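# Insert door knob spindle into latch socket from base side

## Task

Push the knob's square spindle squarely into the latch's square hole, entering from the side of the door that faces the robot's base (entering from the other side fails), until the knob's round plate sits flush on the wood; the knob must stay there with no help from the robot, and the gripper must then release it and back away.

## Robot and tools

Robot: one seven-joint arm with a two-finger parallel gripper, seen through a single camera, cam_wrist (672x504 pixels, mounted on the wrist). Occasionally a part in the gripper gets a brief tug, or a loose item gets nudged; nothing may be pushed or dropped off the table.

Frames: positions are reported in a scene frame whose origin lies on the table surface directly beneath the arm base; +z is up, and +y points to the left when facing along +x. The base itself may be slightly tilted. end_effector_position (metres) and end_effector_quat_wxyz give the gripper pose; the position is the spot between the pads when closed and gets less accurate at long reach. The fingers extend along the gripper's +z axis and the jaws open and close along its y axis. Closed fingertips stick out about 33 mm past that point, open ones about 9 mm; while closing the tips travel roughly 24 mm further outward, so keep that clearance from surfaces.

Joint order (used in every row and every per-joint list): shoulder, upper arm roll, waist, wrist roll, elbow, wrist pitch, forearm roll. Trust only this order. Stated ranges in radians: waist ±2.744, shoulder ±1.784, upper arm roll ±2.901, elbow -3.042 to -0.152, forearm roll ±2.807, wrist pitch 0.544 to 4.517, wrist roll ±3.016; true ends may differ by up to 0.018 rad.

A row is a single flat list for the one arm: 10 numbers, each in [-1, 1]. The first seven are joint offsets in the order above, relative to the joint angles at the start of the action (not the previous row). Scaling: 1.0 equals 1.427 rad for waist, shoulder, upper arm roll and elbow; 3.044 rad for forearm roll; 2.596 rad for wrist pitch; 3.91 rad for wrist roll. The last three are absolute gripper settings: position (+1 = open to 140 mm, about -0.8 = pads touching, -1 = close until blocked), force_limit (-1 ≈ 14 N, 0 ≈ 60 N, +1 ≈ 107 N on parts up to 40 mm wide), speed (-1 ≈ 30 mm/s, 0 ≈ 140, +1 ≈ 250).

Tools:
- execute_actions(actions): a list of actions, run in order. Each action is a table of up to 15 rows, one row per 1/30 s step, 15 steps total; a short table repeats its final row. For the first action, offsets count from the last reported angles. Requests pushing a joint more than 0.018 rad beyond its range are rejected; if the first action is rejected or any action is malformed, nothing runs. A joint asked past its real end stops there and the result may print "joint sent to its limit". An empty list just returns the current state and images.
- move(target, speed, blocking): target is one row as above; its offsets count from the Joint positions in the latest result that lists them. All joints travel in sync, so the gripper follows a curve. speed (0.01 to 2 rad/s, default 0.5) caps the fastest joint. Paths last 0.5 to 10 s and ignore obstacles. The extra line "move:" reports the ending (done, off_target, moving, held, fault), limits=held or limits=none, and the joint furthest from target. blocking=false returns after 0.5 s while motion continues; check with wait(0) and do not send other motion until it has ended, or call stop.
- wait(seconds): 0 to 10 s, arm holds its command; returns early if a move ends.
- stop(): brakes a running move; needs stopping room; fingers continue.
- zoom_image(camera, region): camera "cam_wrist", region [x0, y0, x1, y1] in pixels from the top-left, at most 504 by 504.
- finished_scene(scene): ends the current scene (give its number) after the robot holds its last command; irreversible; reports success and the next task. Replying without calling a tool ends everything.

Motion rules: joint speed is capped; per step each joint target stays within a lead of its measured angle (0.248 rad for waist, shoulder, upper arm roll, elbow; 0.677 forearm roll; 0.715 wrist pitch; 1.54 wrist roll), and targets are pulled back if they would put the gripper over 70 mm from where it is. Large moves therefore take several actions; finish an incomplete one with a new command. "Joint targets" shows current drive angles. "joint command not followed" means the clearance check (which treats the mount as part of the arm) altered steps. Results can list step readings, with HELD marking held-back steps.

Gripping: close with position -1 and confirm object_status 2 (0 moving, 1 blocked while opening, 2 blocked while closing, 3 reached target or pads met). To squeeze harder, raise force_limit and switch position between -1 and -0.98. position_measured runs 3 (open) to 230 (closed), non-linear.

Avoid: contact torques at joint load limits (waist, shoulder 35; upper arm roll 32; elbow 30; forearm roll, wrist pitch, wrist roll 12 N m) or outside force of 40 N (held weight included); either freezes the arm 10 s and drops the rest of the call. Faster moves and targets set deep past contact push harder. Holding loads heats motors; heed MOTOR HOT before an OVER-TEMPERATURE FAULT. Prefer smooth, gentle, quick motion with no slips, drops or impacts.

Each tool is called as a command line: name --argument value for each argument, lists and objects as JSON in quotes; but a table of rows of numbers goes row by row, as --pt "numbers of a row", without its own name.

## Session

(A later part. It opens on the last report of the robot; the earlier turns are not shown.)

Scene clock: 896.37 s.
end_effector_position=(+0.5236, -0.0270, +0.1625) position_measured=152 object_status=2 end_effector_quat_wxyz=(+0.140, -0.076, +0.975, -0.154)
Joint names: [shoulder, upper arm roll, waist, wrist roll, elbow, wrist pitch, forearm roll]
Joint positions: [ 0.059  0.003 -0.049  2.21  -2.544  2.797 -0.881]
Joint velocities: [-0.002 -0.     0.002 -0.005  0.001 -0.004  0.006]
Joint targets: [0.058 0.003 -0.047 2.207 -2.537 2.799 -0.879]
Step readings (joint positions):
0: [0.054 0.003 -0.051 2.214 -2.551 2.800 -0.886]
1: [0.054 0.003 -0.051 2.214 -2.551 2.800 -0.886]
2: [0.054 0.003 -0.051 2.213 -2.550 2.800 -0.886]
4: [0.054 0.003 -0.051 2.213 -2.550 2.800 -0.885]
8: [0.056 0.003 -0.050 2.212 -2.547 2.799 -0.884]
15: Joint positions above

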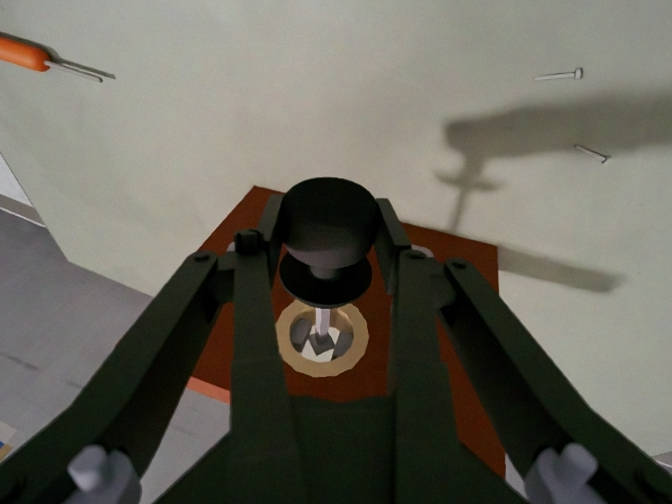

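execute_actions --actions '[[[-0.0015,0,0.0014,-0.0008,0.0048,0.0008,0.0007,-0.98,1,-0.6],[-0.0012,0,0.0015,-0.0009,0.0052,0.0008,0.0008,-0.98,1,-0.6],[-0.0009,0,0.0016,-0.001,0.0056,0.0008,0.0009,-0.98,1,-0.6],[-0.0006,0,0.0017,-0.001,0.006,0.0008,0.001,-0.98,1,-0.6],[-0.0003,0,0.0018,-0.0011,0.0064,0.0008,0.0012,-0.98,1,-0.6],[0,0,0.0019,-0.0012,0.0068,0.0008,0.0013,-0.98,1,-0.6],[0.0003,0,0.002,-0.0012,0.0072,0.0008,0.0014,-0.98,1,-0.6],[0.0006,0,0.0021,-0.0013,0.0076,0.0008,0.0015,-0.98,1,-0.6],[0.0009,0,0.0022,-0.0014,0.008,0.0008,0.0016,-0.98,1,-0.6],[0.0012,0,0.0023,-0.0015,0.0085,0.0008,0.0017,-0.98,1,-0.6]]]'

Scene clock: 900.63 s.
end_effector_position=(+0.5238, -0.0271, +0.1620) position_measured=152 object_status=2 end_effector_quat_wxyz=(+0.139, -0.075, +0.975, -0.154)
Joint names: [shoulder, upper arm roll, waist, wrist roll, elbow, wrist pitch, forearm roll]
Joint positions: [ 0.062  0.003 -0.048  2.208 -2.541  2.793 -0.878]
Joint velocities: [-0.    -0.002  0.001 -0.002  0.002 -0.003  0.002]
Joint targets: [0.061 0.003 -0.046 2.204 -2.532 2.799 -0.876]
Step readings (joint positions):
0: [0.059 0.003 -0.049 2.209 -2.544 2.796 -0.881]
1: [0.059 0.003 -0.049 2.209 -2.544 2.796 -0.881]
2: [0.059 0.003 -0.049 2.209 -2.544 2.796 -0.881]
4: [0.059 0.003 -0.049 2.209 -2.543 2.795 -0.880]
8: [0.061 0.003 -0.049 2.209 -2.542 2.795 -0.879]
15: Joint positions above

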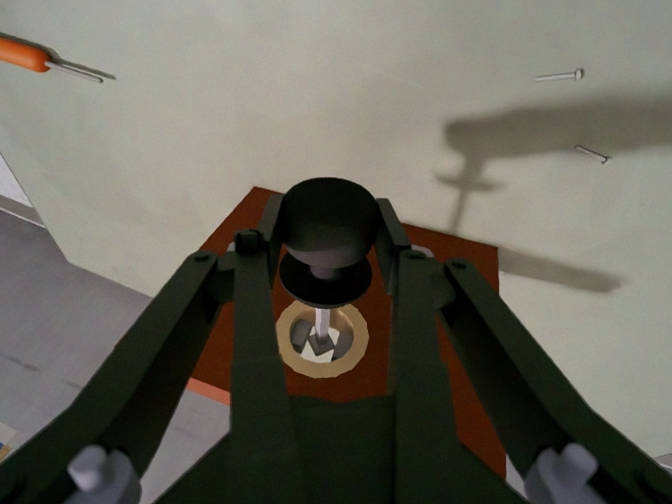

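execute_actions --actions '[[[-0.002,0,0,0,0.002,0.001,0,-0.98,1,-0.6]]]'

zoom_image --camera "cam_wrist" --region '[300,305,348,365]'

Scene clock: 903.90 s.
end_effector_position=(+0.5237, -0.0271, +0.1620) position_measured=152 object_status=2 end_effector_quat_wxyz=(+0.138, -0.075, +0.975, -0.154)
Joint names: [shoulder, upper arm roll, waist, wrist roll, elbow, wrist pitch, forearm roll]
Joint positions: [ 0.062  0.003 -0.048  2.208 -2.541  2.793 -0.878]
Joint velocities: [-0.002 -0.     0.002 -0.001  0.001 -0.    -0.001]
Joint targets: [0.059 0.003 -0.048 2.208 -2.538 2.796 -0.878]
Step readings (joint positions):
0: [0.062 0.003 -0.048 2.208 -2.541 2.793 -0.878]
1: [0.062 0.003 -0.048 2.208 -2.541 2.793 -0.878]
2: [0.062 0.003 -0.048 2.208 -2.541 2.793 -0.878]
4: [0.062 0.003 -0.048 2.208 -2.541 2.793 -0.878]
8: [0.062 0.003 -0.048 2.208 -2.541 2.793 -0.878]
15: Joint positions above

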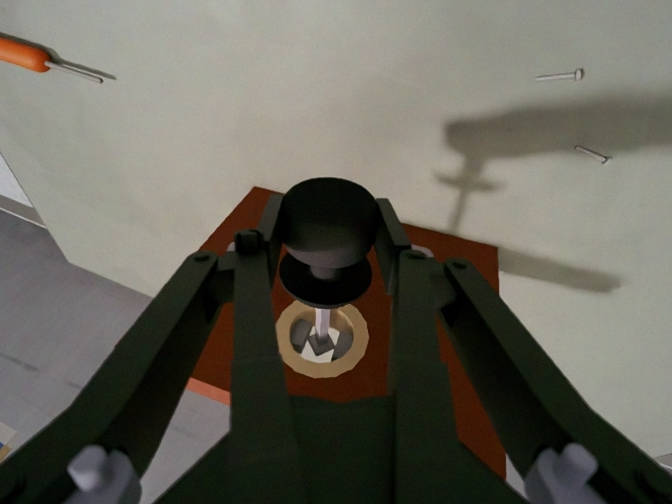

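Region (300, 305, 348, 365) of cam_wrist's 672x504 image, scaled by 8.400, with more detail than that image has; it fills the left 403 columns of this view, and the rest is white.

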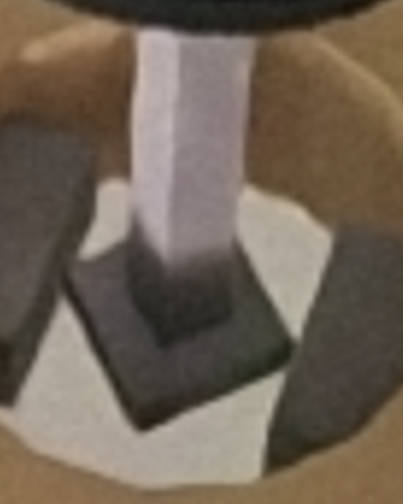

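execute_actions --actions '[[[-0.003,0,0.001,0,0.0035,0.0015,0,-0.98,1,-0.6],[-0.0033,0,0.001,0,0.0035,0.0015,0,-0.98,1,-0.6],[-0.0036,0,0.001,0,0.0035,0.0015,0,-0.98,1,-0.6],[-0.0039,0,0.001,0,0.0037,0.0015,0,-0.98,1,-0.6],[-0.0042,0,0.001,0,0.0039,0.0015,0,-0.98,1,-0.6],[-0.0045,0,0.001,0,0.0041,0.0015,0,-0.98,1,-0.6],[-0.0048,0,0.001,0,0.0043,0.0015,0,-0.98,1,-0.6],[-0.0051,0,0.001,0,0.0045,0.0015,0,-0.98,1,-0.6]]]'

Scene clock: 910.03 s.
end_effector_position=(+0.5237, -0.0270, +0.1625) position_measured=152 object_status=2 end_effector_quat_wxyz=(+0.139, -0.076, +0.975, -0.154)
Joint names: [shoulder, upper arm roll, waist, wrist roll, elbow, wrist pitch, forearm roll]
Joint positions: [ 0.06   0.003 -0.047  2.208 -2.542  2.792 -0.878]
Joint velocities: [-0.002  0.001  0.001  0.001 -0.001  0.    -0.   ]
Joint targets: [0.054 0.003 -0.046 2.208 -2.535 2.797 -0.878]
Step readings (joint positions):
0: [0.061 0.003 -0.048 2.208 -2.541 2.793 -0.878]
1: [0.061 0.003 -0.048 2.208 -2.541 2.793 -0.878]
2: [0.061 0.003 -0.048 2.208 -2.541 2.793 -0.878]
4: [0.061 0.003 -0.048 2.208 -2.541 2.793 -0.878]
8: [0.060 0.003 -0.047 2.208 -2.542 2.792 -0.878]
15: Joint positions above

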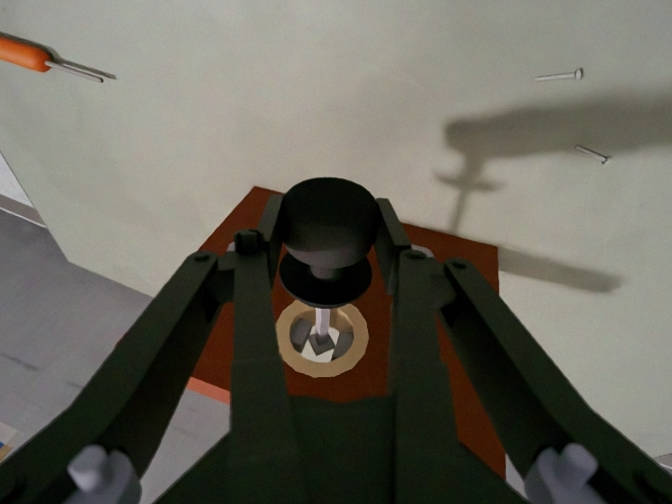

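execute_actions --actions '[[[-0.0035,0,0,0,0.003,0.0015,0,-0.98,1,-0.6],[-0.0035,0,-0.0005,0,0.003,0.0015,0,-0.98,1,-0.6],[-0.0035,0,-0.001,0,0.003,0.0015,0,-0.98,1,-0.6],[-0.0035,0,-0.0014,0,0.0035,0.0015,0,-0.98,1,-0.6],[-0.0035,0,-0.0017,0,0.004,0.0015,0,-0.98,1,-0.6],[-0.0035,0,-0.002,0,0.004,0.0015,0,-0.98,1,-0.6],[-0.0035,0,-0.0023,0,0.004,0.0015,0,-0.98,1,-0.6],[-0.0035,0,-0.0026,0,0.004,0.0015,0,-0.98,1,-0.6],[-0.0035,0,-0.0029,0,0.004,0.0015,0,-0.98,1,-0.6],[-0.0035,0,-0.0032,0,0.004,0.0015,0,-0.98,1,-0.6],[-0.0035,0,-0.0035,0,0.004,0.0015,0,-0.98,1,-0.6]]]'

zoom_image --camera "cam_wrist" --region '[300,305,348,365]'

Scene clock: 927.03 s.
end_effector_position=(+0.5237, -0.0271, +0.1626) position_measured=152 object_status=2 end_effector_quat_wxyz=(+0.139, -0.076, +0.975, -0.155)
Joint names: [shoulder, upper arm roll, waist, wrist roll, elbow, wrist pitch, forearm roll]
Joint positions: [ 0.06   0.003 -0.047  2.207 -2.542  2.792 -0.878]
Joint velocities: [ 0.001 -0.    -0.002 -0.003 -0.002  0.001 -0.002]
Joint targets: [0.055 0.003 -0.052 2.208 -2.536 2.796 -0.878]
Step readings (joint positions):
0: [0.060 0.003 -0.047 2.208 -2.542 2.792 -0.878]
1: [0.060 0.003 -0.047 2.208 -2.542 2.792 -0.878]
2: [0.060 0.003 -0.047 2.208 -2.542 2.792 -0.878]
4: [0.060 0.003 -0.047 2.208 -2.542 2.792 -0.878]
8: [0.060 0.003 -0.047 2.208 -2.542 2.792 -0.878]
15: Joint positions above

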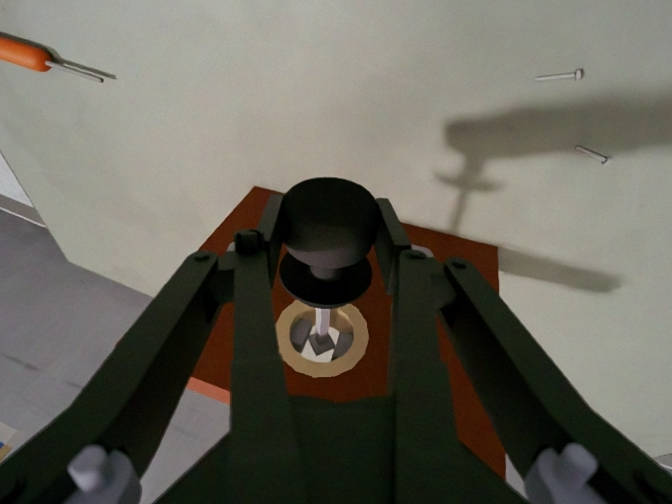

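Region (300, 305, 348, 365) of cam_wrist's 672x504 image, scaled by 8.400, with more detail than that image has; it fills the left 403 columns of this view, and the rest is white.

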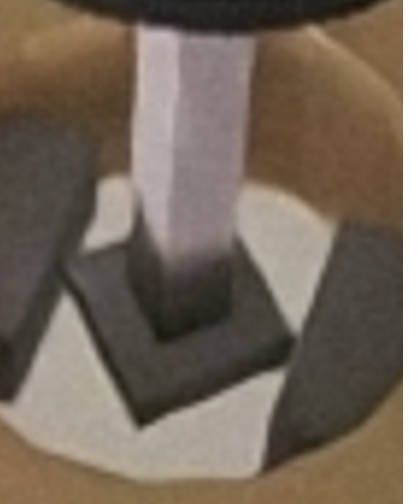

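zoom_image --camera "cam_wrist" --region '[90,170,290,430]'

zoom_image --camera "cam_wrist" --region '[370,200,570,504]'

Region (90, 170, 290, 430) of cam_wrist's 672x504 image, scaled by 1.938, with more detail than that image has; it fills the left 388 columns of this view, and the rest is white.

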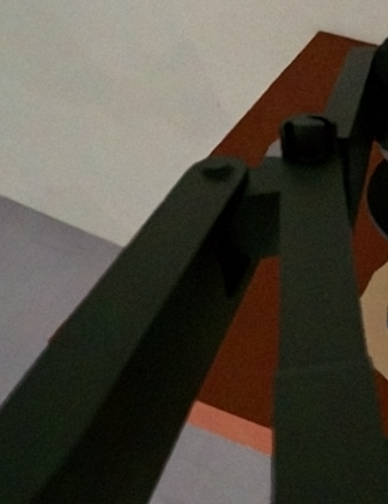

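Region (370, 200, 570, 504) of cam_wrist's 672x504 image, scaled by 1.658, with more detail than that image has; it fills the left 332 columns of this view, and the rest is white.

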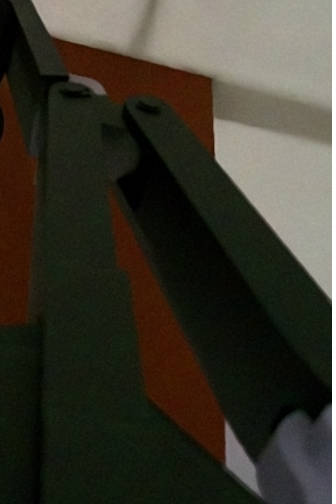

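zoom_image --camera "cam_wrist" --region '[270,225,380,320]'

Region (270, 225, 380, 320) of cam_wrist's 672x504 image, scaled by 4.582, with more detail than that image has; it fills the top 435 rows of this view, and the rest is white.

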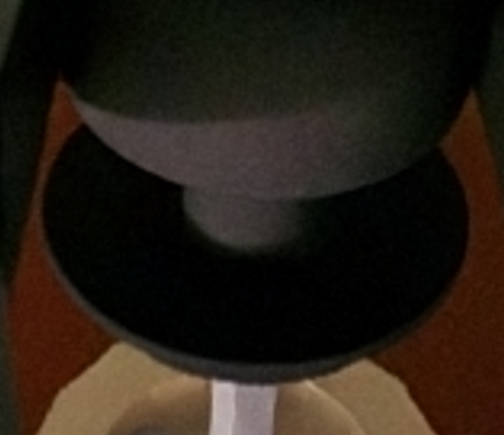

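execute_actions --actions '[[[-0.002,0,0,0,0,0.0015,0,-0.98,1,-0.6],[-0.0032,0,-0.0005,0.0007,-0.0007,0.0016,-0.0005,-0.98,1,-0.6],[-0.0038,0,-0.0008,0.001,-0.0014,0.0017,-0.0008,-0.98,1,-0.6],[-0.0043,0,-0.0011,0.0012,-0.0021,0.0018,-0.001,-0.98,1,-0.6],[-0.0049,0,-0.0014,0.0013,-0.0028,0.0018,-0.0012,-0.98,1,-0.6],[-0.0054,0,-0.0016,0.0014,-0.0035,0.0018,-0.0014,-0.98,1,-0.6],[-0.006,0,-0.0018,0.0015,-0.0042,0.0018,-0.0016,-0.98,1,-0.6],[-0.0064,0,-0.002,0.0016,-0.0049,0.0018,-0.0017,-0.98,1,-0.6]]]'

Scene clock: 1008.77 s.
end_effector_position=(+0.5217, -0.0270, +0.1628) position_measured=152 object_status=2 end_effector_quat_wxyz=(+0.139, -0.076, +0.975, -0.154)
Joint names: [shoulder, upper arm roll, waist, wrist roll, elbow, wrist pitch, forearm roll]
Joint positions: [ 0.054  0.003 -0.048  2.21  -2.548  2.794 -0.88 ]
Joint velocities: [-0.001 -0.001 -0.001  0.002 -0.     0.001 -0.001]
Joint targets: [0.051 0.003 -0.050 2.214 -2.549 2.797 -0.883]
Step readings (joint positions):
0: [0.060 0.003 -0.048 2.207 -2.542 2.792 -0.878]
1: [0.060 0.003 -0.048 2.207 -2.542 2.792 -0.878]
2: [0.060 0.003 -0.048 2.207 -2.542 2.792 -0.878]
4: [0.058 0.003 -0.048 2.207 -2.543 2.793 -0.878]
8: [0.056 0.003 -0.048 2.208 -2.547 2.793 -0.879]
15: Joint positions above

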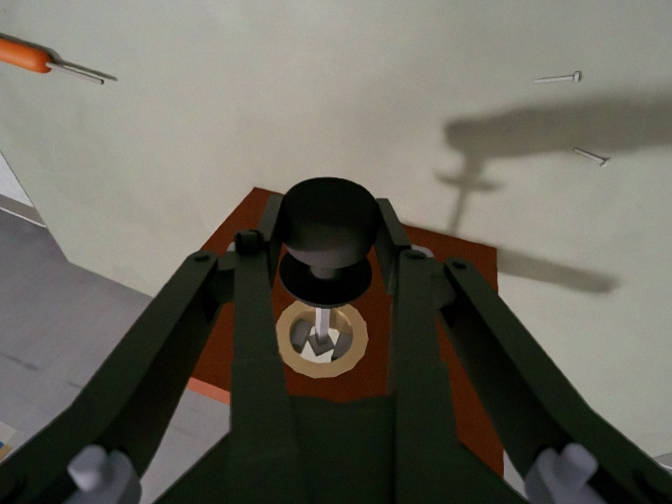

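execute_actions --actions '[[[-0.0025,0,0.0022,-0.0022,0.0035,-0.0015,0.0025,-0.98,1,-0.6],[-0.0026,0,0.0031,-0.0036,0.0044,-0.0027,0.0043,-0.98,1,-0.6],[-0.0027,0,0.004,-0.005,0.0053,-0.0039,0.0061,-0.98,1,-0.6],[-0.0027,0,0.0049,-0.0064,0.0062,-0.0051,0.0079,-0.98,1,-0.6],[-0.0028,0,0.0058,-0.0077,0.0071,-0.0063,0.0097,-0.98,1,-0.6],[-0.0028,0,0.0067,-0.009,0.008,-0.0075,0.0115,-0.98,1,-0.6],[-0.0029,0,0.0076,-0.0103,0.0089,-0.0087,0.0133,-0.98,1,-0.6],[-0.003,0,0.0085,-0.0116,0.0098,-0.0099,0.0151,-0.98,1,-0.6],[-0.003,0,0.0094,-0.0129,0.0107,-0.011,0.0169,-0.98,1,-0.6],[-0.0031,0,0.0103,-0.0142,0.0116,-0.0121,0.0187,-0.98,1,-0.6],[-0.0032,0,0.0112,-0.0155,0.0125,-0.0132,0.0205,-0.98,1,-0.6],[-0.0032,0,0.0121,-0.0155,0.0134,-0.0143,0.022,-0.98,1,-0.6],[-0.0033,0,0.013,-0.0155,0.0143,-0.0155,0.0234,-0.98,1,-0.6]]]'

wait --seconds 0.6

zoom_image --camera "cam_wrist" --region '[300,305,348,365]'

Scene clock: 1022.40 s.
end_effector_position=(+0.5228, -0.0252, +0.1655) position_measured=152 object_status=2 end_effector_quat_wxyz=(+0.130, -0.071, +0.977, -0.155)
Joint names: [shoulder, upper arm roll, waist, wrist roll, elbow, wrist pitch, forearm roll]
Joint positions: [ 0.054  0.003 -0.032  2.171 -2.534  2.762 -0.82 ]
Joint velocities: [-0.    -0.     0.018 -0.072  0.019 -0.048  0.075]
Joint targets: [0.050 0.003 -0.030 2.149 -2.528 2.753 -0.809]
Step readings (joint positions):
0: [0.054 0.003 -0.048 2.210 -2.549 2.794 -0.881]
1: [0.054 0.003 -0.048 2.210 -2.548 2.793 -0.879]
2: [0.054 0.003 -0.047 2.208 -2.548 2.792 -0.877]
4: [0.054 0.003 -0.045 2.205 -2.546 2.789 -0.870]
8: [0.054 0.003 -0.040 2.193 -2.542 2.779 -0.852]
15: Joint positions above

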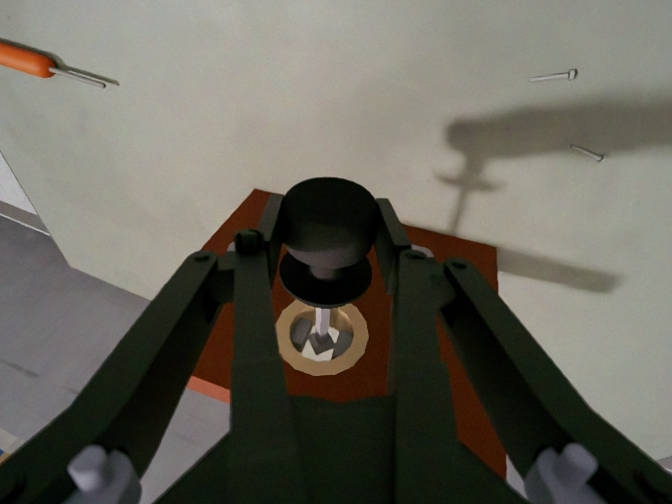

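Scene clock: 1023.00 s.
end_effector_position=(+0.5227, -0.0261, +0.1661) position_measured=152 object_status=2 end_effector_quat_wxyz=(+0.127, -0.075, +0.977, -0.156)
Joint names: [shoulder, upper arm roll, waist, wrist roll, elbow, wrist pitch, forearm roll]
Joint positions: [ 0.054  0.003 -0.031  2.153 -2.532  2.754 -0.811]
Joint velocities: [ 0.    -0.     0.001 -0.009  0.001 -0.004  0.002]
Joint targets: [0.050 0.003 -0.030 2.149 -2.528 2.753 -0.809]
wait: 0.60 s; no rest

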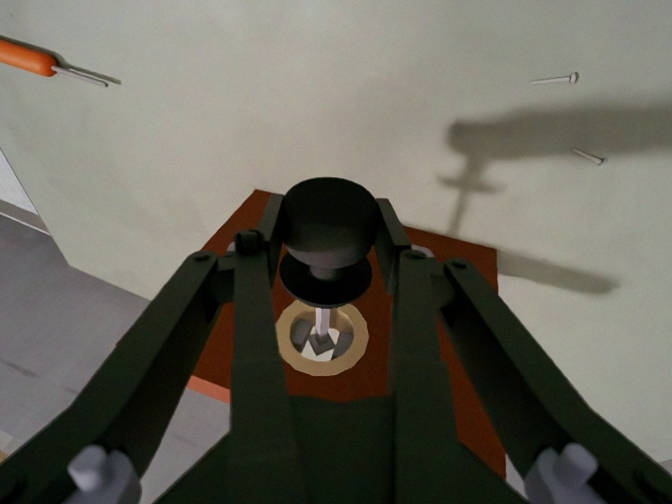

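Region (300, 305, 348, 365) of cam_wrist's 672x504 image, scaled by 8.400, with more detail than that image has; it fills the left 403 columns of this view, and the rest is white.

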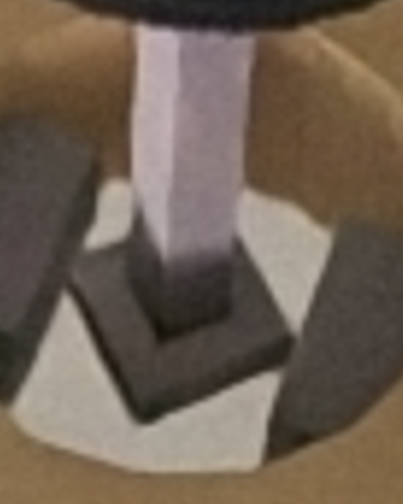

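execute_actions --actions '[[[-0.0025,0,0.0014,-0.001,0.0035,0,0.0007,-0.98,1,-0.6],[-0.002,0,0.0015,-0.001,0.0041,0,0.0008,-0.98,1,-0.6],[-0.0015,0,0.0016,-0.0011,0.0047,-0.0001,0.001,-0.98,1,-0.6],[-0.001,0,0.0017,-0.0012,0.0054,-0.0002,0.0011,-0.98,1,-0.6],[-0.0005,0,0.0018,-0.0012,0.006,-0.0003,0.0012,-0.98,1,-0.6],[0,0,0.0019,-0.0013,0.0066,-0.0004,0.0014,-0.98,1,-0.6],[0.0005,0,0.002,-0.0014,0.0073,-0.0005,0.0015,-0.98,1,-0.6],[0.001,0,0.0022,-0.0015,0.0079,-0.0006,0.0016,-0.98,1,-0.6],[0.0015,0,0.0023,-0.0015,0.0085,-0.0007,0.0017,-0.98,1,-0.6],[0.002,0,0.0024,-0.0016,0.0092,-0.0008,0.0019,-0.98,1,-0.6],[0.0025,0,0.0025,-0.0017,0.0098,-0.0009,0.002,-0.98,1,-0.6]]]'

Scene clock: 1028.03 s.
end_effector_position=(+0.5255, -0.0258, +0.1665) position_measured=152 object_status=2 end_effector_quat_wxyz=(+0.127, -0.076, +0.977, -0.157)
Joint names: [shoulder, upper arm roll, waist, wrist roll, elbow, wrist pitch, forearm roll]
Joint positions: [ 0.059  0.003 -0.029  2.149 -2.523  2.751 -0.807]
Joint velocities: [ 0.003 -0.001 -0.    -0.004  0.006 -0.002  0.003]
Joint targets: [0.057 0.003 -0.027 2.147 -2.518 2.752 -0.805]
Step readings (joint positions):
0: [0.054 0.003 -0.031 2.151 -2.531 2.754 -0.811]
1: [0.054 0.003 -0.031 2.151 -2.531 2.754 -0.811]
2: [0.054 0.003 -0.031 2.151 -2.531 2.754 -0.811]
4: [0.054 0.003 -0.030 2.151 -2.530 2.754 -0.811]
8: [0.056 0.003 -0.030 2.150 -2.527 2.753 -0.809]
15: Joint positions above

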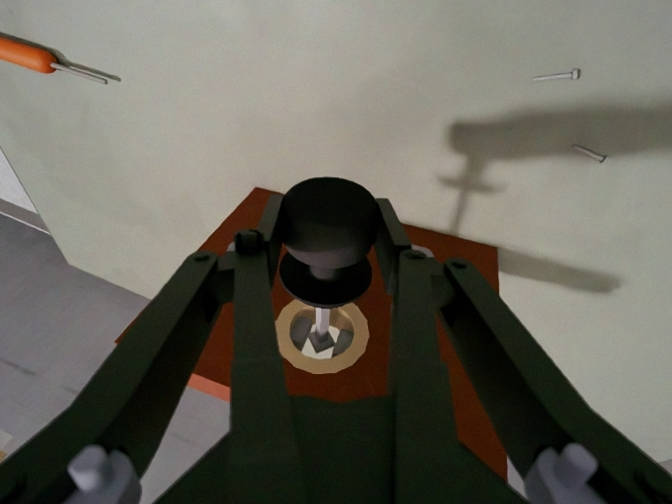

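execute_actions --actions '[[[-0.001,0,0.0017,-0.002,0.0036,-0.0015,0.0025,-0.98,1,-0.6],[-0.001,0,0.0025,-0.0034,0.0046,-0.0027,0.0043,-0.98,1,-0.6],[-0.0009,0,0.0033,-0.0048,0.0055,-0.0038,0.0061,-0.98,1,-0.6],[-0.0008,0,0.0041,-0.0062,0.0065,-0.005,0.0079,-0.98,1,-0.6],[-0.0007,0,0.0049,-0.0075,0.0074,-0.0061,0.0097,-0.98,1,-0.6],[-0.0006,0,0.0057,-0.0088,0.0084,-0.0073,0.0115,-0.98,1,-0.6],[-0.0005,0,0.0065,-0.0101,0.0093,-0.0084,0.0133,-0.98,1,-0.6],[-0.0004,0,0.0073,-0.0114,0.0103,-0.0096,0.0151,-0.98,1,-0.6],[-0.0003,0,0.008,-0.0127,0.0112,-0.0107,0.0169,-0.98,1,-0.6],[-0.0003,0,0.0087,-0.014,0.0122,-0.0118,0.0187,-0.98,1,-0.6],[-0.0002,0,0.0095,-0.0154,0.0132,-0.0129,0.0205,-0.98,1,-0.6],[-0.0002,0,0.0103,-0.0154,0.0142,-0.014,0.0221,-0.98,1,-0.6],[-0.0002,0,0.011,-0.0154,0.0153,-0.0151,0.0237,-0.98,1,-0.6]]]'

wait --seconds 0.7

Scene clock: 1035.17 s.
end_effector_position=(+0.5262, -0.0238, +0.1688) position_measured=152 object_status=2 end_effector_quat_wxyz=(+0.117, -0.070, +0.978, -0.155)
Joint names: [shoulder, upper arm roll, waist, wrist roll, elbow, wrist pitch, forearm roll]
Joint positions: [ 0.061  0.003 -0.016  2.11  -2.507  2.72  -0.747]
Joint velocities: [-0.001 -0.001  0.016 -0.07   0.023 -0.045  0.08 ]
Joint targets: [0.059 0.003 -0.013 2.089 -2.501 2.712 -0.735]
Step readings (joint positions):
0: [0.059 0.003 -0.029 2.148 -2.522 2.751 -0.807]
1: [0.059 0.003 -0.029 2.147 -2.522 2.750 -0.806]
2: [0.059 0.003 -0.028 2.146 -2.522 2.749 -0.804]
4: [0.060 0.003 -0.027 2.143 -2.520 2.746 -0.797]
8: [0.060 0.003 -0.023 2.132 -2.516 2.737 -0.779]
15: Joint positions above

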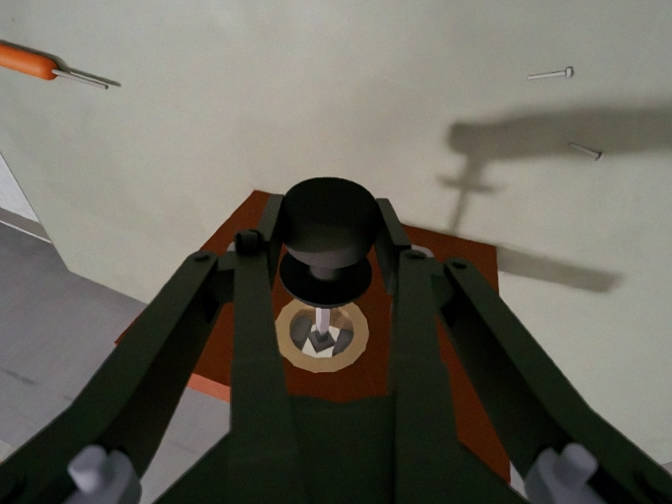

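Scene clock: 1035.87 s.
end_effector_position=(+0.5259, -0.0246, +0.1692) position_measured=152 object_status=2 end_effector_quat_wxyz=(+0.114, -0.074, +0.978, -0.156)
Joint names: [shoulder, upper arm roll, waist, wrist roll, elbow, wrist pitch, forearm roll]
Joint positions: [ 0.061  0.003 -0.015  2.093 -2.504  2.713 -0.737]
Joint velocities: [ 0.002 -0.     0.002 -0.006  0.    -0.001  0.   ]
Joint targets: [0.059 0.003 -0.013 2.089 -2.501 2.712 -0.735]
wait: 0.70 s; at rest by 0.63 s

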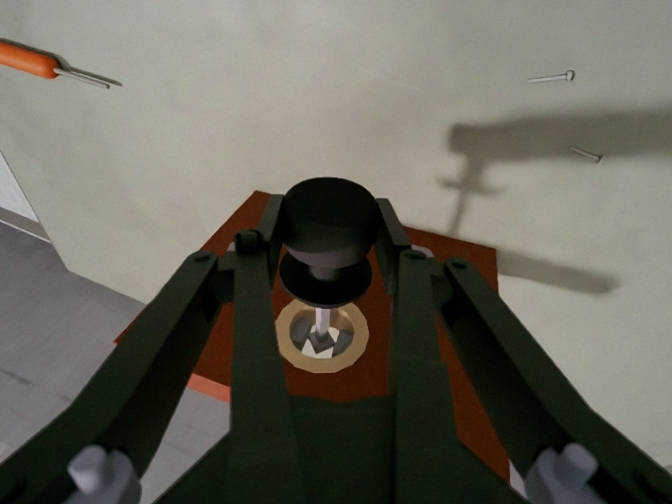

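execute_actions --actions '[[[-0.0015,0,0.0015,-0.001,0.0035,-0.0002,0.0007,-0.98,1,-0.6],[-0.0009,0,0.0016,-0.0011,0.0045,-0.0003,0.0009,-0.98,1,-0.6],[-0.0002,0,0.0017,-0.0012,0.0055,-0.0004,0.001,-0.98,1,-0.6],[0.0005,0,0.0018,-0.0013,0.0065,-0.0006,0.0012,-0.98,1,-0.6],[0.0013,0,0.0019,-0.0014,0.0075,-0.0007,0.0014,-0.98,1,-0.6],[0.002,0,0.002,-0.0015,0.0085,-0.0008,0.0015,-0.98,1,-0.6],[0.0028,0,0.0022,-0.0016,0.0095,-0.0009,0.0017,-0.98,1,-0.6],[0.0035,0,0.0023,-0.0017,0.0105,-0.0011,0.0018,-0.98,1,-0.6],[0.0043,0,0.0024,-0.0018,0.0115,-0.0012,0.002,-0.98,1,-0.6],[0.005,0,0.0025,-0.0019,0.0125,-0.0013,0.0022,-0.98,1,-0.6],[0.0058,0,0.0026,-0.002,0.0135,-0.0014,0.0023,-0.98,1,-0.6],[0.0065,0,0.0028,-0.0021,0.0145,-0.0015,0.0025,-0.98,1,-0.6]]]'

Scene clock: 1045.63 s.
end_effector_position=(+0.5309, -0.0241, +0.1697) position_measured=152 object_status=2 end_effector_quat_wxyz=(+0.114, -0.075, +0.978, -0.156)
Joint names: [shoulder, upper arm roll, waist, wrist roll, elbow, wrist pitch, forearm roll]
Joint positions: [ 0.071  0.003 -0.013  2.088 -2.489  2.709 -0.732]
Joint velocities: [ 0.008  0.    -0.    -0.006  0.012 -0.004  0.005]
Joint targets: [0.070 0.003 -0.011 2.085 -2.484 2.710 -0.730]
Step readings (joint positions):
0: [0.061 0.003 -0.015 2.092 -2.504 2.713 -0.737]
1: [0.061 0.003 -0.015 2.092 -2.504 2.713 -0.737]
2: [0.061 0.003 -0.015 2.092 -2.503 2.713 -0.737]
4: [0.061 0.003 -0.014 2.091 -2.502 2.712 -0.736]
8: [0.065 0.003 -0.014 2.090 -2.497 2.711 -0.735]
15: Joint positions above

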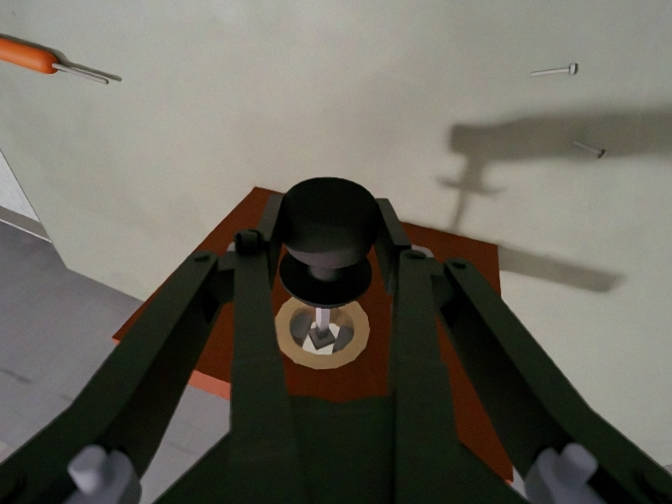

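execute_actions --actions '[[[0,0,0.0015,-0.001,0.0045,-0.0002,0.0008,-0.98,1,-0.6],[0.0008,0,0.0016,-0.0011,0.0055,-0.0003,0.001,-0.98,1,-0.6],[0.0016,0,0.0018,-0.0012,0.0066,-0.0005,0.0012,-0.98,1,-0.6],[0.0024,0,0.0019,-0.0013,0.0077,-0.0006,0.0014,-0.98,1,-0.6],[0.0032,0,0.0021,-0.0014,0.0088,-0.0007,0.0016,-0.98,1,-0.6],[0.0041,0,0.0022,-0.0015,0.0099,-0.0009,0.0018,-0.98,1,-0.6],[0.0049,0,0.0023,-0.0017,0.011,-0.001,0.002,-0.98,1,-0.6],[0.0058,0,0.0025,-0.0018,0.0121,-0.0011,0.0021,-0.98,1,-0.6],[0.0066,0,0.0026,-0.0019,0.0132,-0.0013,0.0023,-0.98,1,-0.6],[0.0074,0,0.0028,-0.002,0.0143,-0.0014,0.0025,-0.98,1,-0.6],[0.0083,0,0.0029,-0.0021,0.0154,-0.0015,0.0027,-0.98,1,-0.6],[0.0091,0,0.003,-0.0022,0.0165,-0.0017,0.0029,-0.98,1,-0.6]]]'

Scene clock: 1051.07 s.
end_effector_position=(+0.5366, -0.0235, +0.1697) position_measured=152 object_status=2 end_effector_quat_wxyz=(+0.114, -0.074, +0.978, -0.156)
Joint names: [shoulder, upper arm roll, waist, wrist roll, elbow, wrist pitch, forearm roll]
Joint positions: [ 0.085  0.003 -0.011  2.084 -2.471  2.705 -0.726]
Joint velocities: [ 0.008  0.001  0.002 -0.007  0.012 -0.004  0.005]
Joint targets: [0.084 0.003 -0.009 2.080 -2.466 2.705 -0.723]
Step readings (joint positions):
0: [0.071 0.003 -0.013 2.087 -2.488 2.709 -0.731]
1: [0.072 0.003 -0.013 2.087 -2.488 2.708 -0.731]
2: [0.072 0.003 -0.013 2.086 -2.487 2.708 -0.731]
4: [0.074 0.003 -0.012 2.086 -2.485 2.708 -0.731]
8: [0.078 0.003 -0.012 2.085 -2.479 2.707 -0.729]
15: Joint positions above

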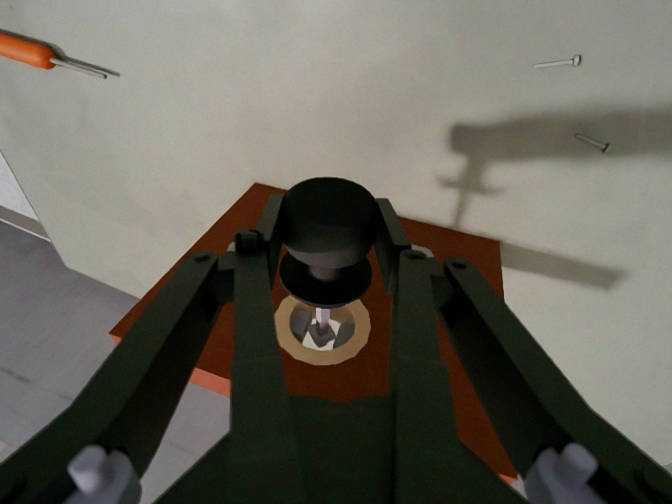

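execute_actions --actions '[]'

Scene clock: 1064.03 s.
end_effector_position=(+0.5368, -0.0235, +0.1698) position_measured=152 object_status=2 end_effector_quat_wxyz=(+0.114, -0.075, +0.978, -0.156)
Joint names: [shoulder, upper arm roll, waist, wrist roll, elbow, wrist pitch, forearm roll]
Joint positions: [ 0.085  0.003 -0.011  2.082 -2.47   2.704 -0.725]
Joint velocities: [-0.001  0.     0.001 -0.001  0.002  0.    -0.   ]
Joint targets: [0.084 0.003 -0.009 2.080 -2.466 2.705 -0.723]

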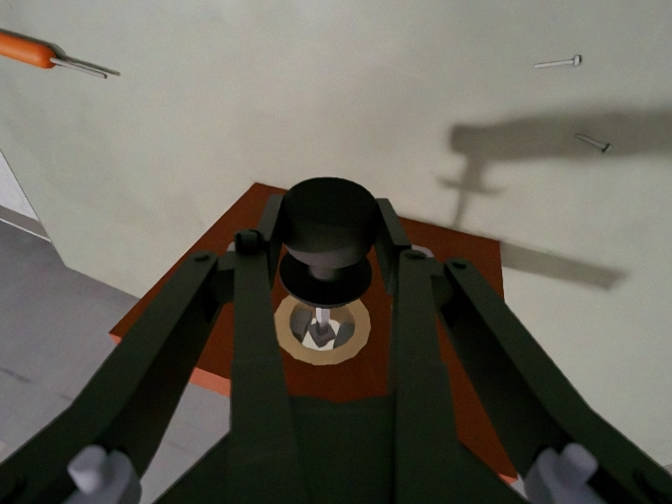

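execute_actions --actions '[[[0.0008,0,0.0015,-0.001,0.0045,-0.0002,0.0008,-0.98,1,-0.6],[0.0016,0,0.0016,-0.0011,0.0056,-0.0003,0.001,-0.98,1,-0.6],[0.0023,0,0.0018,-0.0012,0.0067,-0.0005,0.0012,-0.98,1,-0.6],[0.0031,0,0.0019,-0.0013,0.0078,-0.0006,0.0014,-0.98,1,-0.6],[0.0038,0,0.002,-0.0014,0.0089,-0.0007,0.0016,-0.98,1,-0.6],[0.0046,0,0.0022,-0.0015,0.01,-0.0009,0.0018,-0.98,1,-0.6],[0.0053,0,0.0023,-0.0017,0.011,-0.001,0.0019,-0.98,1,-0.6],[0.0061,0,0.0025,-0.0018,0.0121,-0.0012,0.0021,-0.98,1,-0.6],[0.0068,0,0.0026,-0.0019,0.0132,-0.0013,0.0023,-0.98,1,-0.6],[0.0076,0,0.0027,-0.002,0.0143,-0.0014,0.0025,-0.98,1,-0.6],[0.0083,0,0.0029,-0.0021,0.0154,-0.0016,0.0027,-0.98,1,-0.6],[0.0091,0,0.003,-0.0022,0.0165,-0.0017,0.0029,-0.98,1,-0.6]]]'

Scene clock: 1070.80 s.
end_effector_position=(+0.5426, -0.0229, +0.1697) position_measured=152 object_status=2 end_effector_quat_wxyz=(+0.114, -0.074, +0.978, -0.156)
Joint names: [shoulder, upper arm roll, waist, wrist roll, elbow, wrist pitch, forearm roll]
Joint positions: [ 0.099  0.003 -0.008  2.078 -2.451  2.7   -0.719]
Joint velocities: [ 0.009 -0.001  0.001 -0.007  0.013 -0.005  0.007]
Joint targets: [0.098 0.003 -0.006 2.073 -2.446 2.700 -0.716]
Step readings (joint positions):
0: [0.085 0.003 -0.010 2.082 -2.470 2.704 -0.725]
1: [0.086 0.003 -0.010 2.082 -2.469 2.704 -0.725]
2: [0.087 0.003 -0.010 2.082 -2.468 2.704 -0.725]
4: [0.089 0.003 -0.010 2.081 -2.465 2.703 -0.724]
8: [0.093 0.003 -0.009 2.080 -2.460 2.702 -0.722]
15: Joint positions above

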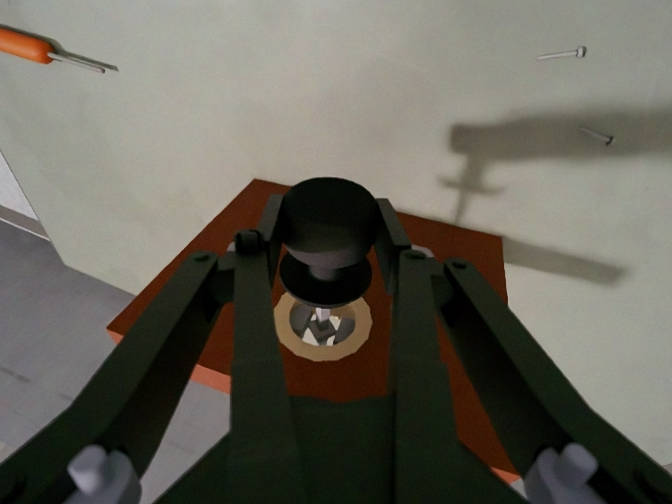

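execute_actions --actions '[[[0.0008,0,0.0015,-0.001,0.0045,-0.0002,0.0008,-0.98,1,-0.6],[0.0016,0,0.0016,-0.0011,0.0056,-0.0003,0.001,-0.98,1,-0.6],[0.0023,0,0.0018,-0.0012,0.0067,-0.0005,0.0012,-0.98,1,-0.6],[0.0031,0,0.0019,-0.0013,0.0078,-0.0006,0.0014,-0.98,1,-0.6],[0.0038,0,0.002,-0.0014,0.0089,-0.0007,0.0016,-0.98,1,-0.6],[0.0046,0,0.0022,-0.0015,0.01,-0.0009,0.0018,-0.98,1,-0.6],[0.0053,0,0.0023,-0.0017,0.011,-0.001,0.0019,-0.98,1,-0.6],[0.0061,0,0.0025,-0.0018,0.0121,-0.0012,0.0021,-0.98,1,-0.6],[0.0068,0,0.0026,-0.0019,0.0132,-0.0013,0.0023,-0.98,1,-0.6],[0.0076,0,0.0027,-0.002,0.0143,-0.0014,0.0025,-0.98,1,-0.6],[0.0083,0,0.0029,-0.0021,0.0154,-0.0016,0.0027,-0.98,1,-0.6],[0.0091,0,0.003,-0.0022,0.0165,-0.0017,0.0029,-0.98,1,-0.6]],[[0.0008,0,0.0015,-0.001,0.0045,-0.0002,0.0008,-0.98,1,-0.6],[0.0016,0,0.0016,-0.0011,0.0056,-0.0003,0.001,-0.98,1,-0.6],[0.0023,0,0.0018,-0.0012,0.0067,-0.0005,0.0012,-0.98,1,-0.6],[0.0031,0,0.0019,-0.0013,0.0078,-0.0006,0.0014,-0.98,1,-0.6],[0.0038,0,0.002,-0.0014,0.0089,-0.0007,0.0016,-0.98,1,-0.6],[0.0046,0,0.0022,-0.0015,0.01,-0.0009,0.0018,-0.98,1,-0.6],[0.0053,0,0.0023,-0.0017,0.011,-0.001,0.0019,-0.98,1,-0.6],[0.0061,0,0.0025,-0.0018,0.0121,-0.0012,0.0021,-0.98,1,-0.6],[0.0068,0,0.0026,-0.0019,0.0132,-0.0013,0.0023,-0.98,1,-0.6],[0.0076,0,0.0027,-0.002,0.0143,-0.0014,0.0025,-0.98,1,-0.6],[0.0083,0,0.0029,-0.0021,0.0154,-0.0016,0.0027,-0.98,1,-0.6],[0.0091,0,0.003,-0.0022,0.0165,-0.0017,0.0029,-0.98,1,-0.6]]]'

Scene clock: 1085.03 s.
end_effector_position=(+0.5542, -0.0215, +0.1697) position_measured=152 object_status=2 end_effector_quat_wxyz=(+0.115, -0.074, +0.978, -0.156)
Joint names: [shoulder, upper arm roll, waist, wrist roll, elbow, wrist pitch, forearm roll]
Joint positions: [ 0.127  0.003 -0.004  2.069 -2.414  2.692 -0.706]
Joint velocities: [ 0.008  0.     0.001 -0.007  0.012 -0.004  0.005]
Joint targets: [0.126 0.003 -0.002 2.065 -2.409 2.692 -0.704]
Step readings (joint positions; steps 1 to 15: 1st action; 16 to 30: 2nd action):
0: [0.100 0.003 -0.008 2.076 -2.450 2.699 -0.718]
1: [0.100 0.003 -0.008 2.076 -2.450 2.699 -0.718]
2: [0.101 0.003 -0.008 2.076 -2.449 2.699 -0.718]
4: [0.103 0.003 -0.008 2.076 -2.447 2.699 -0.717]
8: [0.107 0.003 -0.007 2.075 -2.441 2.698 -0.716]
15: [0.113 0.003 -0.006 2.073 -2.433 2.696 -0.712]
16: [0.113 0.003 -0.006 2.073 -2.432 2.696 -0.712]
17: [0.114 0.003 -0.006 2.073 -2.431 2.696 -0.712]
19: [0.116 0.003 -0.006 2.073 -2.428 2.695 -0.711]
23: [0.121 0.003 -0.005 2.072 -2.423 2.694 -0.709]
30: Joint positions above

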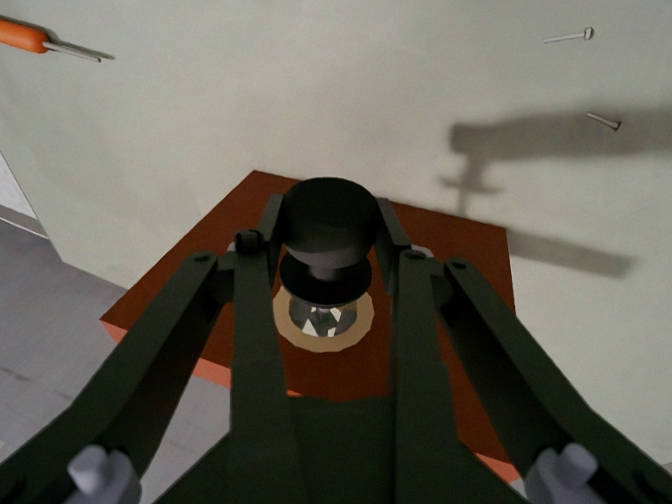

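execute_actions --actions '[[[0.0008,0,0.0015,-0.001,0.0045,-0.0002,0.0008,-0.98,1,-0.6],[0.0016,0,0.0016,-0.0011,0.0056,-0.0003,0.001,-0.98,1,-0.6],[0.0023,0,0.0018,-0.0012,0.0067,-0.0005,0.0012,-0.98,1,-0.6],[0.0031,0,0.0019,-0.0013,0.0078,-0.0006,0.0014,-0.98,1,-0.6],[0.0038,0,0.002,-0.0014,0.0089,-0.0007,0.0016,-0.98,1,-0.6],[0.0046,0,0.0022,-0.0015,0.01,-0.0009,0.0018,-0.98,1,-0.6],[0.0053,0,0.0023,-0.0017,0.011,-0.001,0.0019,-0.98,1,-0.6],[0.0061,0,0.0025,-0.0018,0.0121,-0.0012,0.0021,-0.98,1,-0.6],[0.0068,0,0.0026,-0.0019,0.0132,-0.0013,0.0023,-0.98,1,-0.6],[0.0076,0,0.0027,-0.002,0.0143,-0.0014,0.0025,-0.98,1,-0.6],[0.0083,0,0.0028,-0.0021,0.0154,-0.0016,0.0026,-0.98,1,-0.6],[0.009,0,0.0029,-0.0022,0.0165,-0.0018,0.0028,-0.98,1,-0.6]],[[0.0008,0,0.0015,-0.001,0.0045,-0.0002,0.0008,-0.98,1,-0.6],[0.0016,0,0.0016,-0.0011,0.0056,-0.0003,0.001,-0.98,1,-0.6],[0.0023,0,0.0018,-0.0012,0.0067,-0.0005,0.0012,-0.98,1,-0.6],[0.0031,0,0.0019,-0.0013,0.0078,-0.0006,0.0014,-0.98,1,-0.6],[0.0038,0,0.002,-0.0014,0.0089,-0.0007,0.0016,-0.98,1,-0.6],[0.0046,0,0.0022,-0.0015,0.01,-0.0009,0.0018,-0.98,1,-0.6],[0.0053,0,0.0023,-0.0017,0.011,-0.001,0.0019,-0.98,1,-0.6],[0.0061,0,0.0025,-0.0018,0.0121,-0.0012,0.0021,-0.98,1,-0.6],[0.0068,0,0.0026,-0.0019,0.0132,-0.0013,0.0023,-0.98,1,-0.6],[0.0076,0,0.0027,-0.002,0.0143,-0.0014,0.0025,-0.98,1,-0.6],[0.0083,0,0.0028,-0.0021,0.0154,-0.0016,0.0026,-0.98,1,-0.6],[0.009,0,0.0029,-0.0022,0.0165,-0.0018,0.0028,-0.98,1,-0.6]]]'

Scene clock: 1094.67 s.
end_effector_position=(+0.5658, -0.0202, +0.1696) position_measured=152 object_status=2 end_effector_quat_wxyz=(+0.115, -0.073, +0.978, -0.155)
Joint names: [shoulder, upper arm roll, waist, wrist roll, elbow, wrist pitch, forearm roll]
Joint positions: [ 0.154  0.003 -0.     2.061 -2.377  2.684 -0.694]
Joint velocities: [ 0.007 -0.     0.002 -0.008  0.011 -0.005  0.006]
Joint targets: [0.153 0.003 0.002 2.056 -2.372 2.683 -0.691]
Step readings (joint positions; steps 1 to 15: 1st action; 16 to 30: 2nd action):
0: [0.127 0.003 -0.004 2.067 -2.413 2.691 -0.705]
1: [0.127 0.003 -0.004 2.067 -2.413 2.691 -0.705]
2: [0.128 0.003 -0.004 2.067 -2.412 2.691 -0.705]
4: [0.130 0.003 -0.004 2.067 -2.410 2.691 -0.705]
8: [0.134 0.003 -0.003 2.067 -2.404 2.690 -0.703]
15: [0.140 0.003 -0.002 2.065 -2.395 2.688 -0.700]
16: [0.141 0.003 -0.002 2.065 -2.395 2.688 -0.700]
17: [0.142 0.003 -0.002 2.065 -2.394 2.687 -0.700]
19: [0.144 0.003 -0.002 2.064 -2.391 2.687 -0.699]
23: [0.148 0.003 -0.002 2.063 -2.385 2.686 -0.697]
30: Joint positions above

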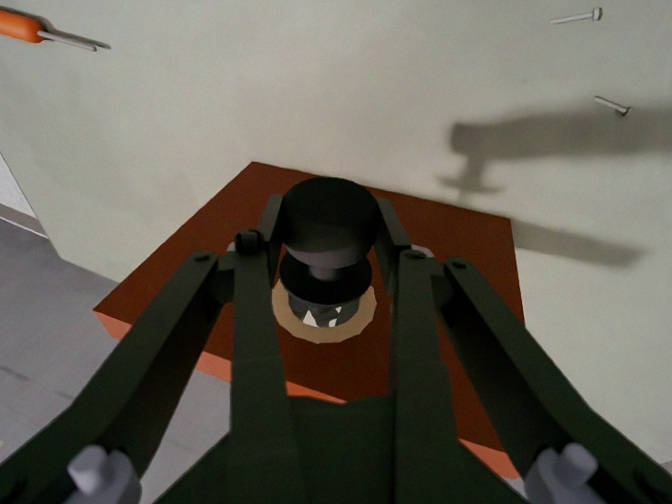

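execute_actions --actions '[[[0.0008,0,0.0015,-0.001,0.0045,-0.0002,0.0008,-0.98,1,-0.6],[0.0016,0,0.0016,-0.0011,0.0056,-0.0003,0.001,-0.98,1,-0.6],[0.0023,0,0.0018,-0.0012,0.0067,-0.0005,0.0012,-0.98,1,-0.6],[0.0031,0,0.0019,-0.0013,0.0078,-0.0006,0.0014,-0.98,1,-0.6],[0.0038,0,0.002,-0.0014,0.0089,-0.0007,0.0016,-0.98,1,-0.6],[0.0046,0,0.0022,-0.0015,0.01,-0.0009,0.0018,-0.98,1,-0.6],[0.0053,0,0.0023,-0.0017,0.011,-0.001,0.0019,-0.98,1,-0.6],[0.0061,0,0.0025,-0.0018,0.0121,-0.0012,0.0021,-0.98,1,-0.6],[0.0068,0,0.0026,-0.0019,0.0132,-0.0013,0.0023,-0.98,1,-0.6],[0.0076,0,0.0027,-0.002,0.0143,-0.0014,0.0025,-0.98,1,-0.6],[0.0083,0,0.0028,-0.0021,0.0154,-0.0016,0.0026,-0.98,1,-0.6],[0.009,0,0.0029,-0.0022,0.0165,-0.0018,0.0028,-0.98,1,-0.6]],[[0.0008,0,0.0015,-0.001,0.0045,-0.0002,0.0008,-0.98,1,-0.6],[0.0016,0,0.0016,-0.0011,0.0056,-0.0003,0.001,-0.98,1,-0.6],[0.0023,0,0.0018,-0.0012,0.0067,-0.0005,0.0012,-0.98,1,-0.6],[0.0031,0,0.0019,-0.0013,0.0078,-0.0006,0.0014,-0.98,1,-0.6],[0.0038,0,0.002,-0.0014,0.0089,-0.0007,0.0016,-0.98,1,-0.6],[0.0046,0,0.0022,-0.0015,0.01,-0.0009,0.0018,-0.98,1,-0.6],[0.0053,0,0.0023,-0.0017,0.011,-0.001,0.0019,-0.98,1,-0.6],[0.0061,0,0.0025,-0.0018,0.0121,-0.0012,0.0021,-0.98,1,-0.6],[0.0068,0,0.0026,-0.0019,0.0132,-0.0013,0.0023,-0.98,1,-0.6],[0.0076,0,0.0027,-0.002,0.0143,-0.0014,0.0025,-0.98,1,-0.6],[0.0083,0,0.0028,-0.0021,0.0154,-0.0016,0.0026,-0.98,1,-0.6],[0.009,0,0.0029,-0.0022,0.0165,-0.0018,0.0028,-0.98,1,-0.6]]]'

Scene clock: 1104.50 s.
end_effector_position=(+0.5774, -0.0188, +0.1695) position_measured=152 object_status=2 end_effector_quat_wxyz=(+0.116, -0.071, +0.978, -0.155)
Joint names: [shoulder, upper arm roll, waist, wrist roll, elbow, wrist pitch, forearm roll]
Joint positions: [ 0.181  0.003  0.003  2.053 -2.339  2.675 -0.682]
Joint velocities: [ 0.008 -0.     0.    -0.006  0.011 -0.008  0.006]
Joint targets: [0.180 0.003 0.005 2.048 -2.335 2.675 -0.679]
Step readings (joint positions; steps 1 to 15: 1st action; 16 to 30: 2nd action):
0: [0.154 0.003 -0.000 2.059 -2.376 2.683 -0.693]
1: [0.155 0.003 -0.000 2.059 -2.375 2.683 -0.693]
2: [0.155 0.003 -0.000 2.059 -2.375 2.682 -0.693]
4: [0.157 0.003 -0.000 2.059 -2.372 2.682 -0.692]
8: [0.161 0.003 0.000 2.059 -2.367 2.681 -0.691]
15: [0.167 0.003 0.001 2.057 -2.358 2.679 -0.688]
16: [0.168 0.003 0.001 2.057 -2.357 2.679 -0.688]
17: [0.169 0.003 0.001 2.057 -2.356 2.679 -0.687]
19: [0.171 0.003 0.002 2.056 -2.354 2.679 -0.687]
23: [0.175 0.003 0.002 2.055 -2.348 2.677 -0.685]
30: Joint positions above

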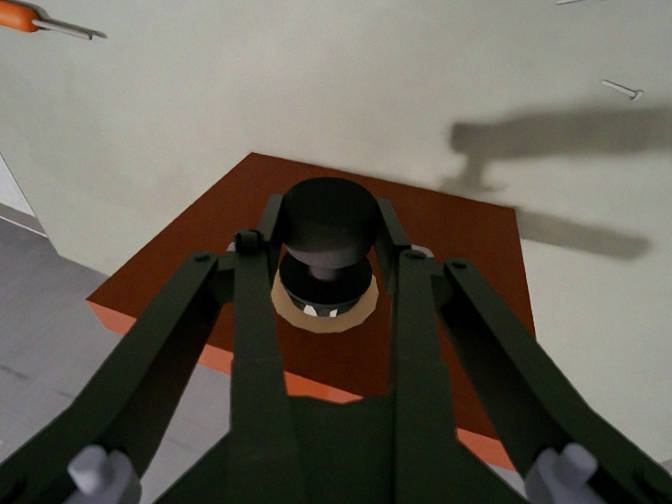

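execute_actions --actions '[[[0.0008,0,0.0015,-0.0012,0.0045,-0.0002,0.0008,-0.98,1,-0.6],[0.0016,0,0.0016,-0.0014,0.0056,-0.0003,0.001,-0.98,1,-0.6],[0.0023,0,0.0018,-0.0016,0.0067,-0.0005,0.0012,-0.98,1,-0.6],[0.0031,0,0.0019,-0.0018,0.0078,-0.0006,0.0014,-0.98,1,-0.6],[0.0038,0,0.002,-0.002,0.0089,-0.0007,0.0016,-0.98,1,-0.6],[0.0046,0,0.0022,-0.0022,0.01,-0.0009,0.0018,-0.98,1,-0.6],[0.0053,0,0.0023,-0.0024,0.011,-0.001,0.0019,-0.98,1,-0.6],[0.0061,0,0.0025,-0.0026,0.0121,-0.0012,0.0021,-0.98,1,-0.6],[0.0068,0,0.0026,-0.0028,0.0132,-0.0013,0.0023,-0.98,1,-0.6],[0.0075,0,0.0027,-0.0029,0.0143,-0.0014,0.0025,-0.98,1,-0.6],[0.0082,0,0.0028,-0.003,0.0154,-0.0016,0.0026,-0.98,1,-0.6],[0.0089,0,0.0029,-0.003,0.0165,-0.0018,0.0028,-0.98,1,-0.6]],[[0.0008,0,0.0015,-0.0012,0.0045,-0.0002,0.0008,-0.98,1,-0.6],[0.0016,0,0.0016,-0.0014,0.0056,-0.0003,0.001,-0.98,1,-0.6],[0.0023,0,0.0018,-0.0016,0.0067,-0.0005,0.0012,-0.98,1,-0.6],[0.0031,0,0.0019,-0.0018,0.0078,-0.0006,0.0014,-0.98,1,-0.6],[0.0038,0,0.002,-0.002,0.0089,-0.0007,0.0016,-0.98,1,-0.6],[0.0046,0,0.0022,-0.0022,0.01,-0.0009,0.0018,-0.98,1,-0.6],[0.0053,0,0.0023,-0.0024,0.011,-0.001,0.0019,-0.98,1,-0.6],[0.0061,0,0.0025,-0.0026,0.0121,-0.0012,0.0021,-0.98,1,-0.6],[0.0068,0,0.0026,-0.0028,0.0132,-0.0013,0.0023,-0.98,1,-0.6],[0.0075,0,0.0027,-0.0029,0.0143,-0.0014,0.0025,-0.98,1,-0.6],[0.0082,0,0.0028,-0.003,0.0154,-0.0016,0.0026,-0.98,1,-0.6],[0.0089,0,0.0029,-0.003,0.0165,-0.0018,0.0028,-0.98,1,-0.6]]]'

Scene clock: 1116.23 s.
end_effector_position=(+0.5834, -0.0182, +0.1691) position_measured=152 object_status=2 end_effector_quat_wxyz=(+0.111, -0.071, +0.979, -0.158)
Joint names: [shoulder, upper arm roll, waist, wrist roll, elbow, wrist pitch, forearm roll]
Joint positions: [ 0.2    0.004  0.01   2.042 -2.309  2.653 -0.667]
Joint velocities: [ 0.005  0.001  0.004 -0.007  0.012 -0.02   0.008]
Joint targets: [0.207 0.003 0.009 2.035 -2.297 2.666 -0.667]
Step readings (joint positions; steps 1 to 15: 1st action; 16 to 30: 2nd action):
0: [0.181 0.003 0.003 2.051 -2.338 2.674 -0.681]
1: [0.182 0.003 0.003 2.051 -2.338 2.674 -0.681]
2: [0.182 0.003 0.003 2.051 -2.337 2.674 -0.681]
4: [0.184 0.003 0.003 2.051 -2.335 2.674 -0.680]
8: [0.188 0.003 0.004 2.049 -2.329 2.673 -0.679]
15: [0.194 0.003 0.005 2.047 -2.321 2.671 -0.676]
16: [0.195 0.003 0.005 2.047 -2.320 2.670 -0.675]
17: [0.195 0.003 0.005 2.046 -2.319 2.670 -0.675]
19: [0.196 0.003 0.006 2.046 -2.318 2.668 -0.674]
23: [0.197 0.003 0.007 2.044 -2.315 2.662 -0.671]
30: Joint positions above

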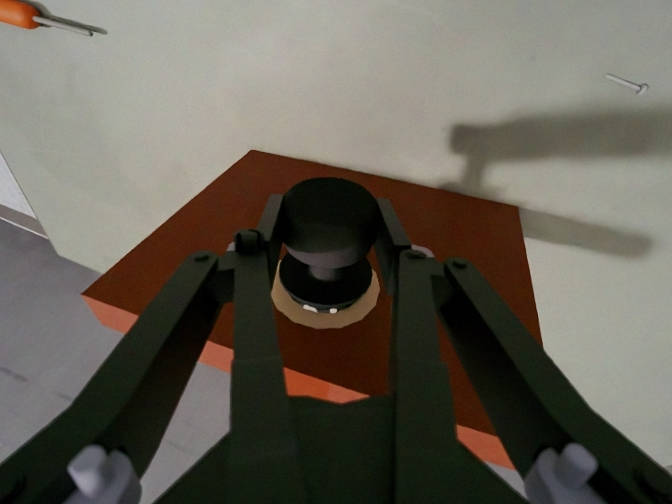

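Blocked; relieve pressure and look.

execute_actions --actions '[[[-0.002,0,0,0,0.001,0.002,0,-0.98,1,-0.6]]]'

zoom_image --camera "cam_wrist" --region '[220, 200, 440, 365]'

Scene clock: 1118.73 s.
end_effector_position=(+0.5835, -0.0180, +0.1698) position_measured=152 object_status=2 end_effector_quat_wxyz=(+0.111, -0.072, +0.979, -0.158)
Joint names: [shoulder, upper arm roll, waist, wrist roll, elbow, wrist pitch, forearm roll]
Joint positions: [ 0.199  0.004  0.01   2.04  -2.309  2.651 -0.666]
Joint velocities: [ 0.002  0.    -0.001 -0.     0.001 -0.     0.   ]
Joint targets: [0.197 0.004 0.010 2.042 -2.308 2.658 -0.667]
Step readings (joint positions):
0: [0.200 0.004 0.010 2.040 -2.308 2.650 -0.666]
1: [0.200 0.004 0.010 2.040 -2.308 2.651 -0.666]
2: [0.199 0.004 0.010 2.040 -2.309 2.651 -0.666]
4: [0.199 0.004 0.010 2.040 -2.309 2.651 -0.666]
8: [0.199 0.004 0.010 2.040 -2.309 2.651 -0.666]
15: Joint positions above

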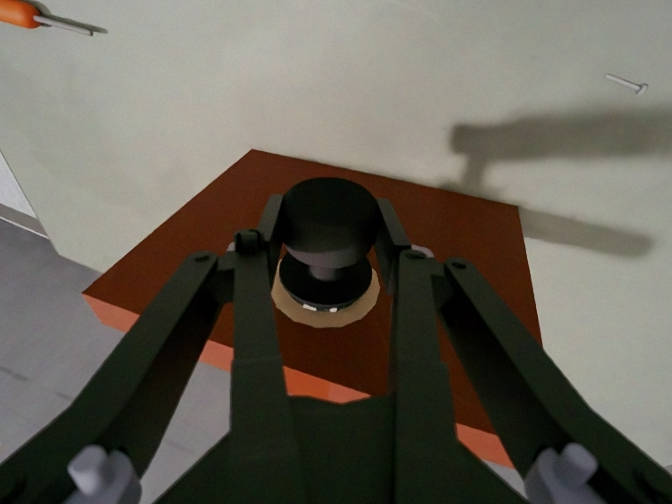

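Region (220, 200, 440, 365) of cam_wrist's 672x504 image, scaled by 2.291, with more detail than that image has; it fills the top 378 rows of this view, and the rest is white.

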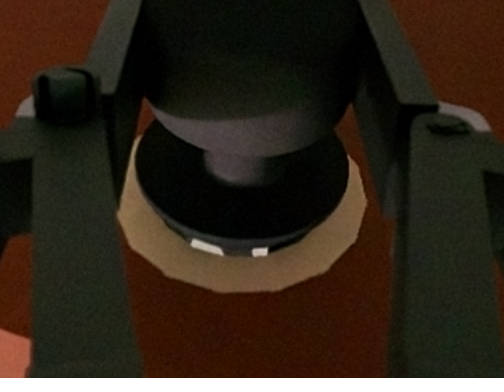

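zoom_image --camera "cam_wrist" --region '[270, 270, 390, 340]'

Region (270, 270, 390, 340) of cam_wrist's 672x504 image, scaled by 4.200, with more detail than that image has; it fills the top 294 rows of this view, and the rest is white.

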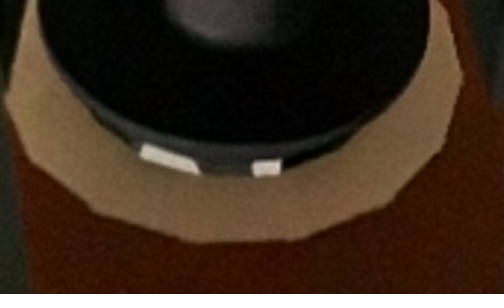

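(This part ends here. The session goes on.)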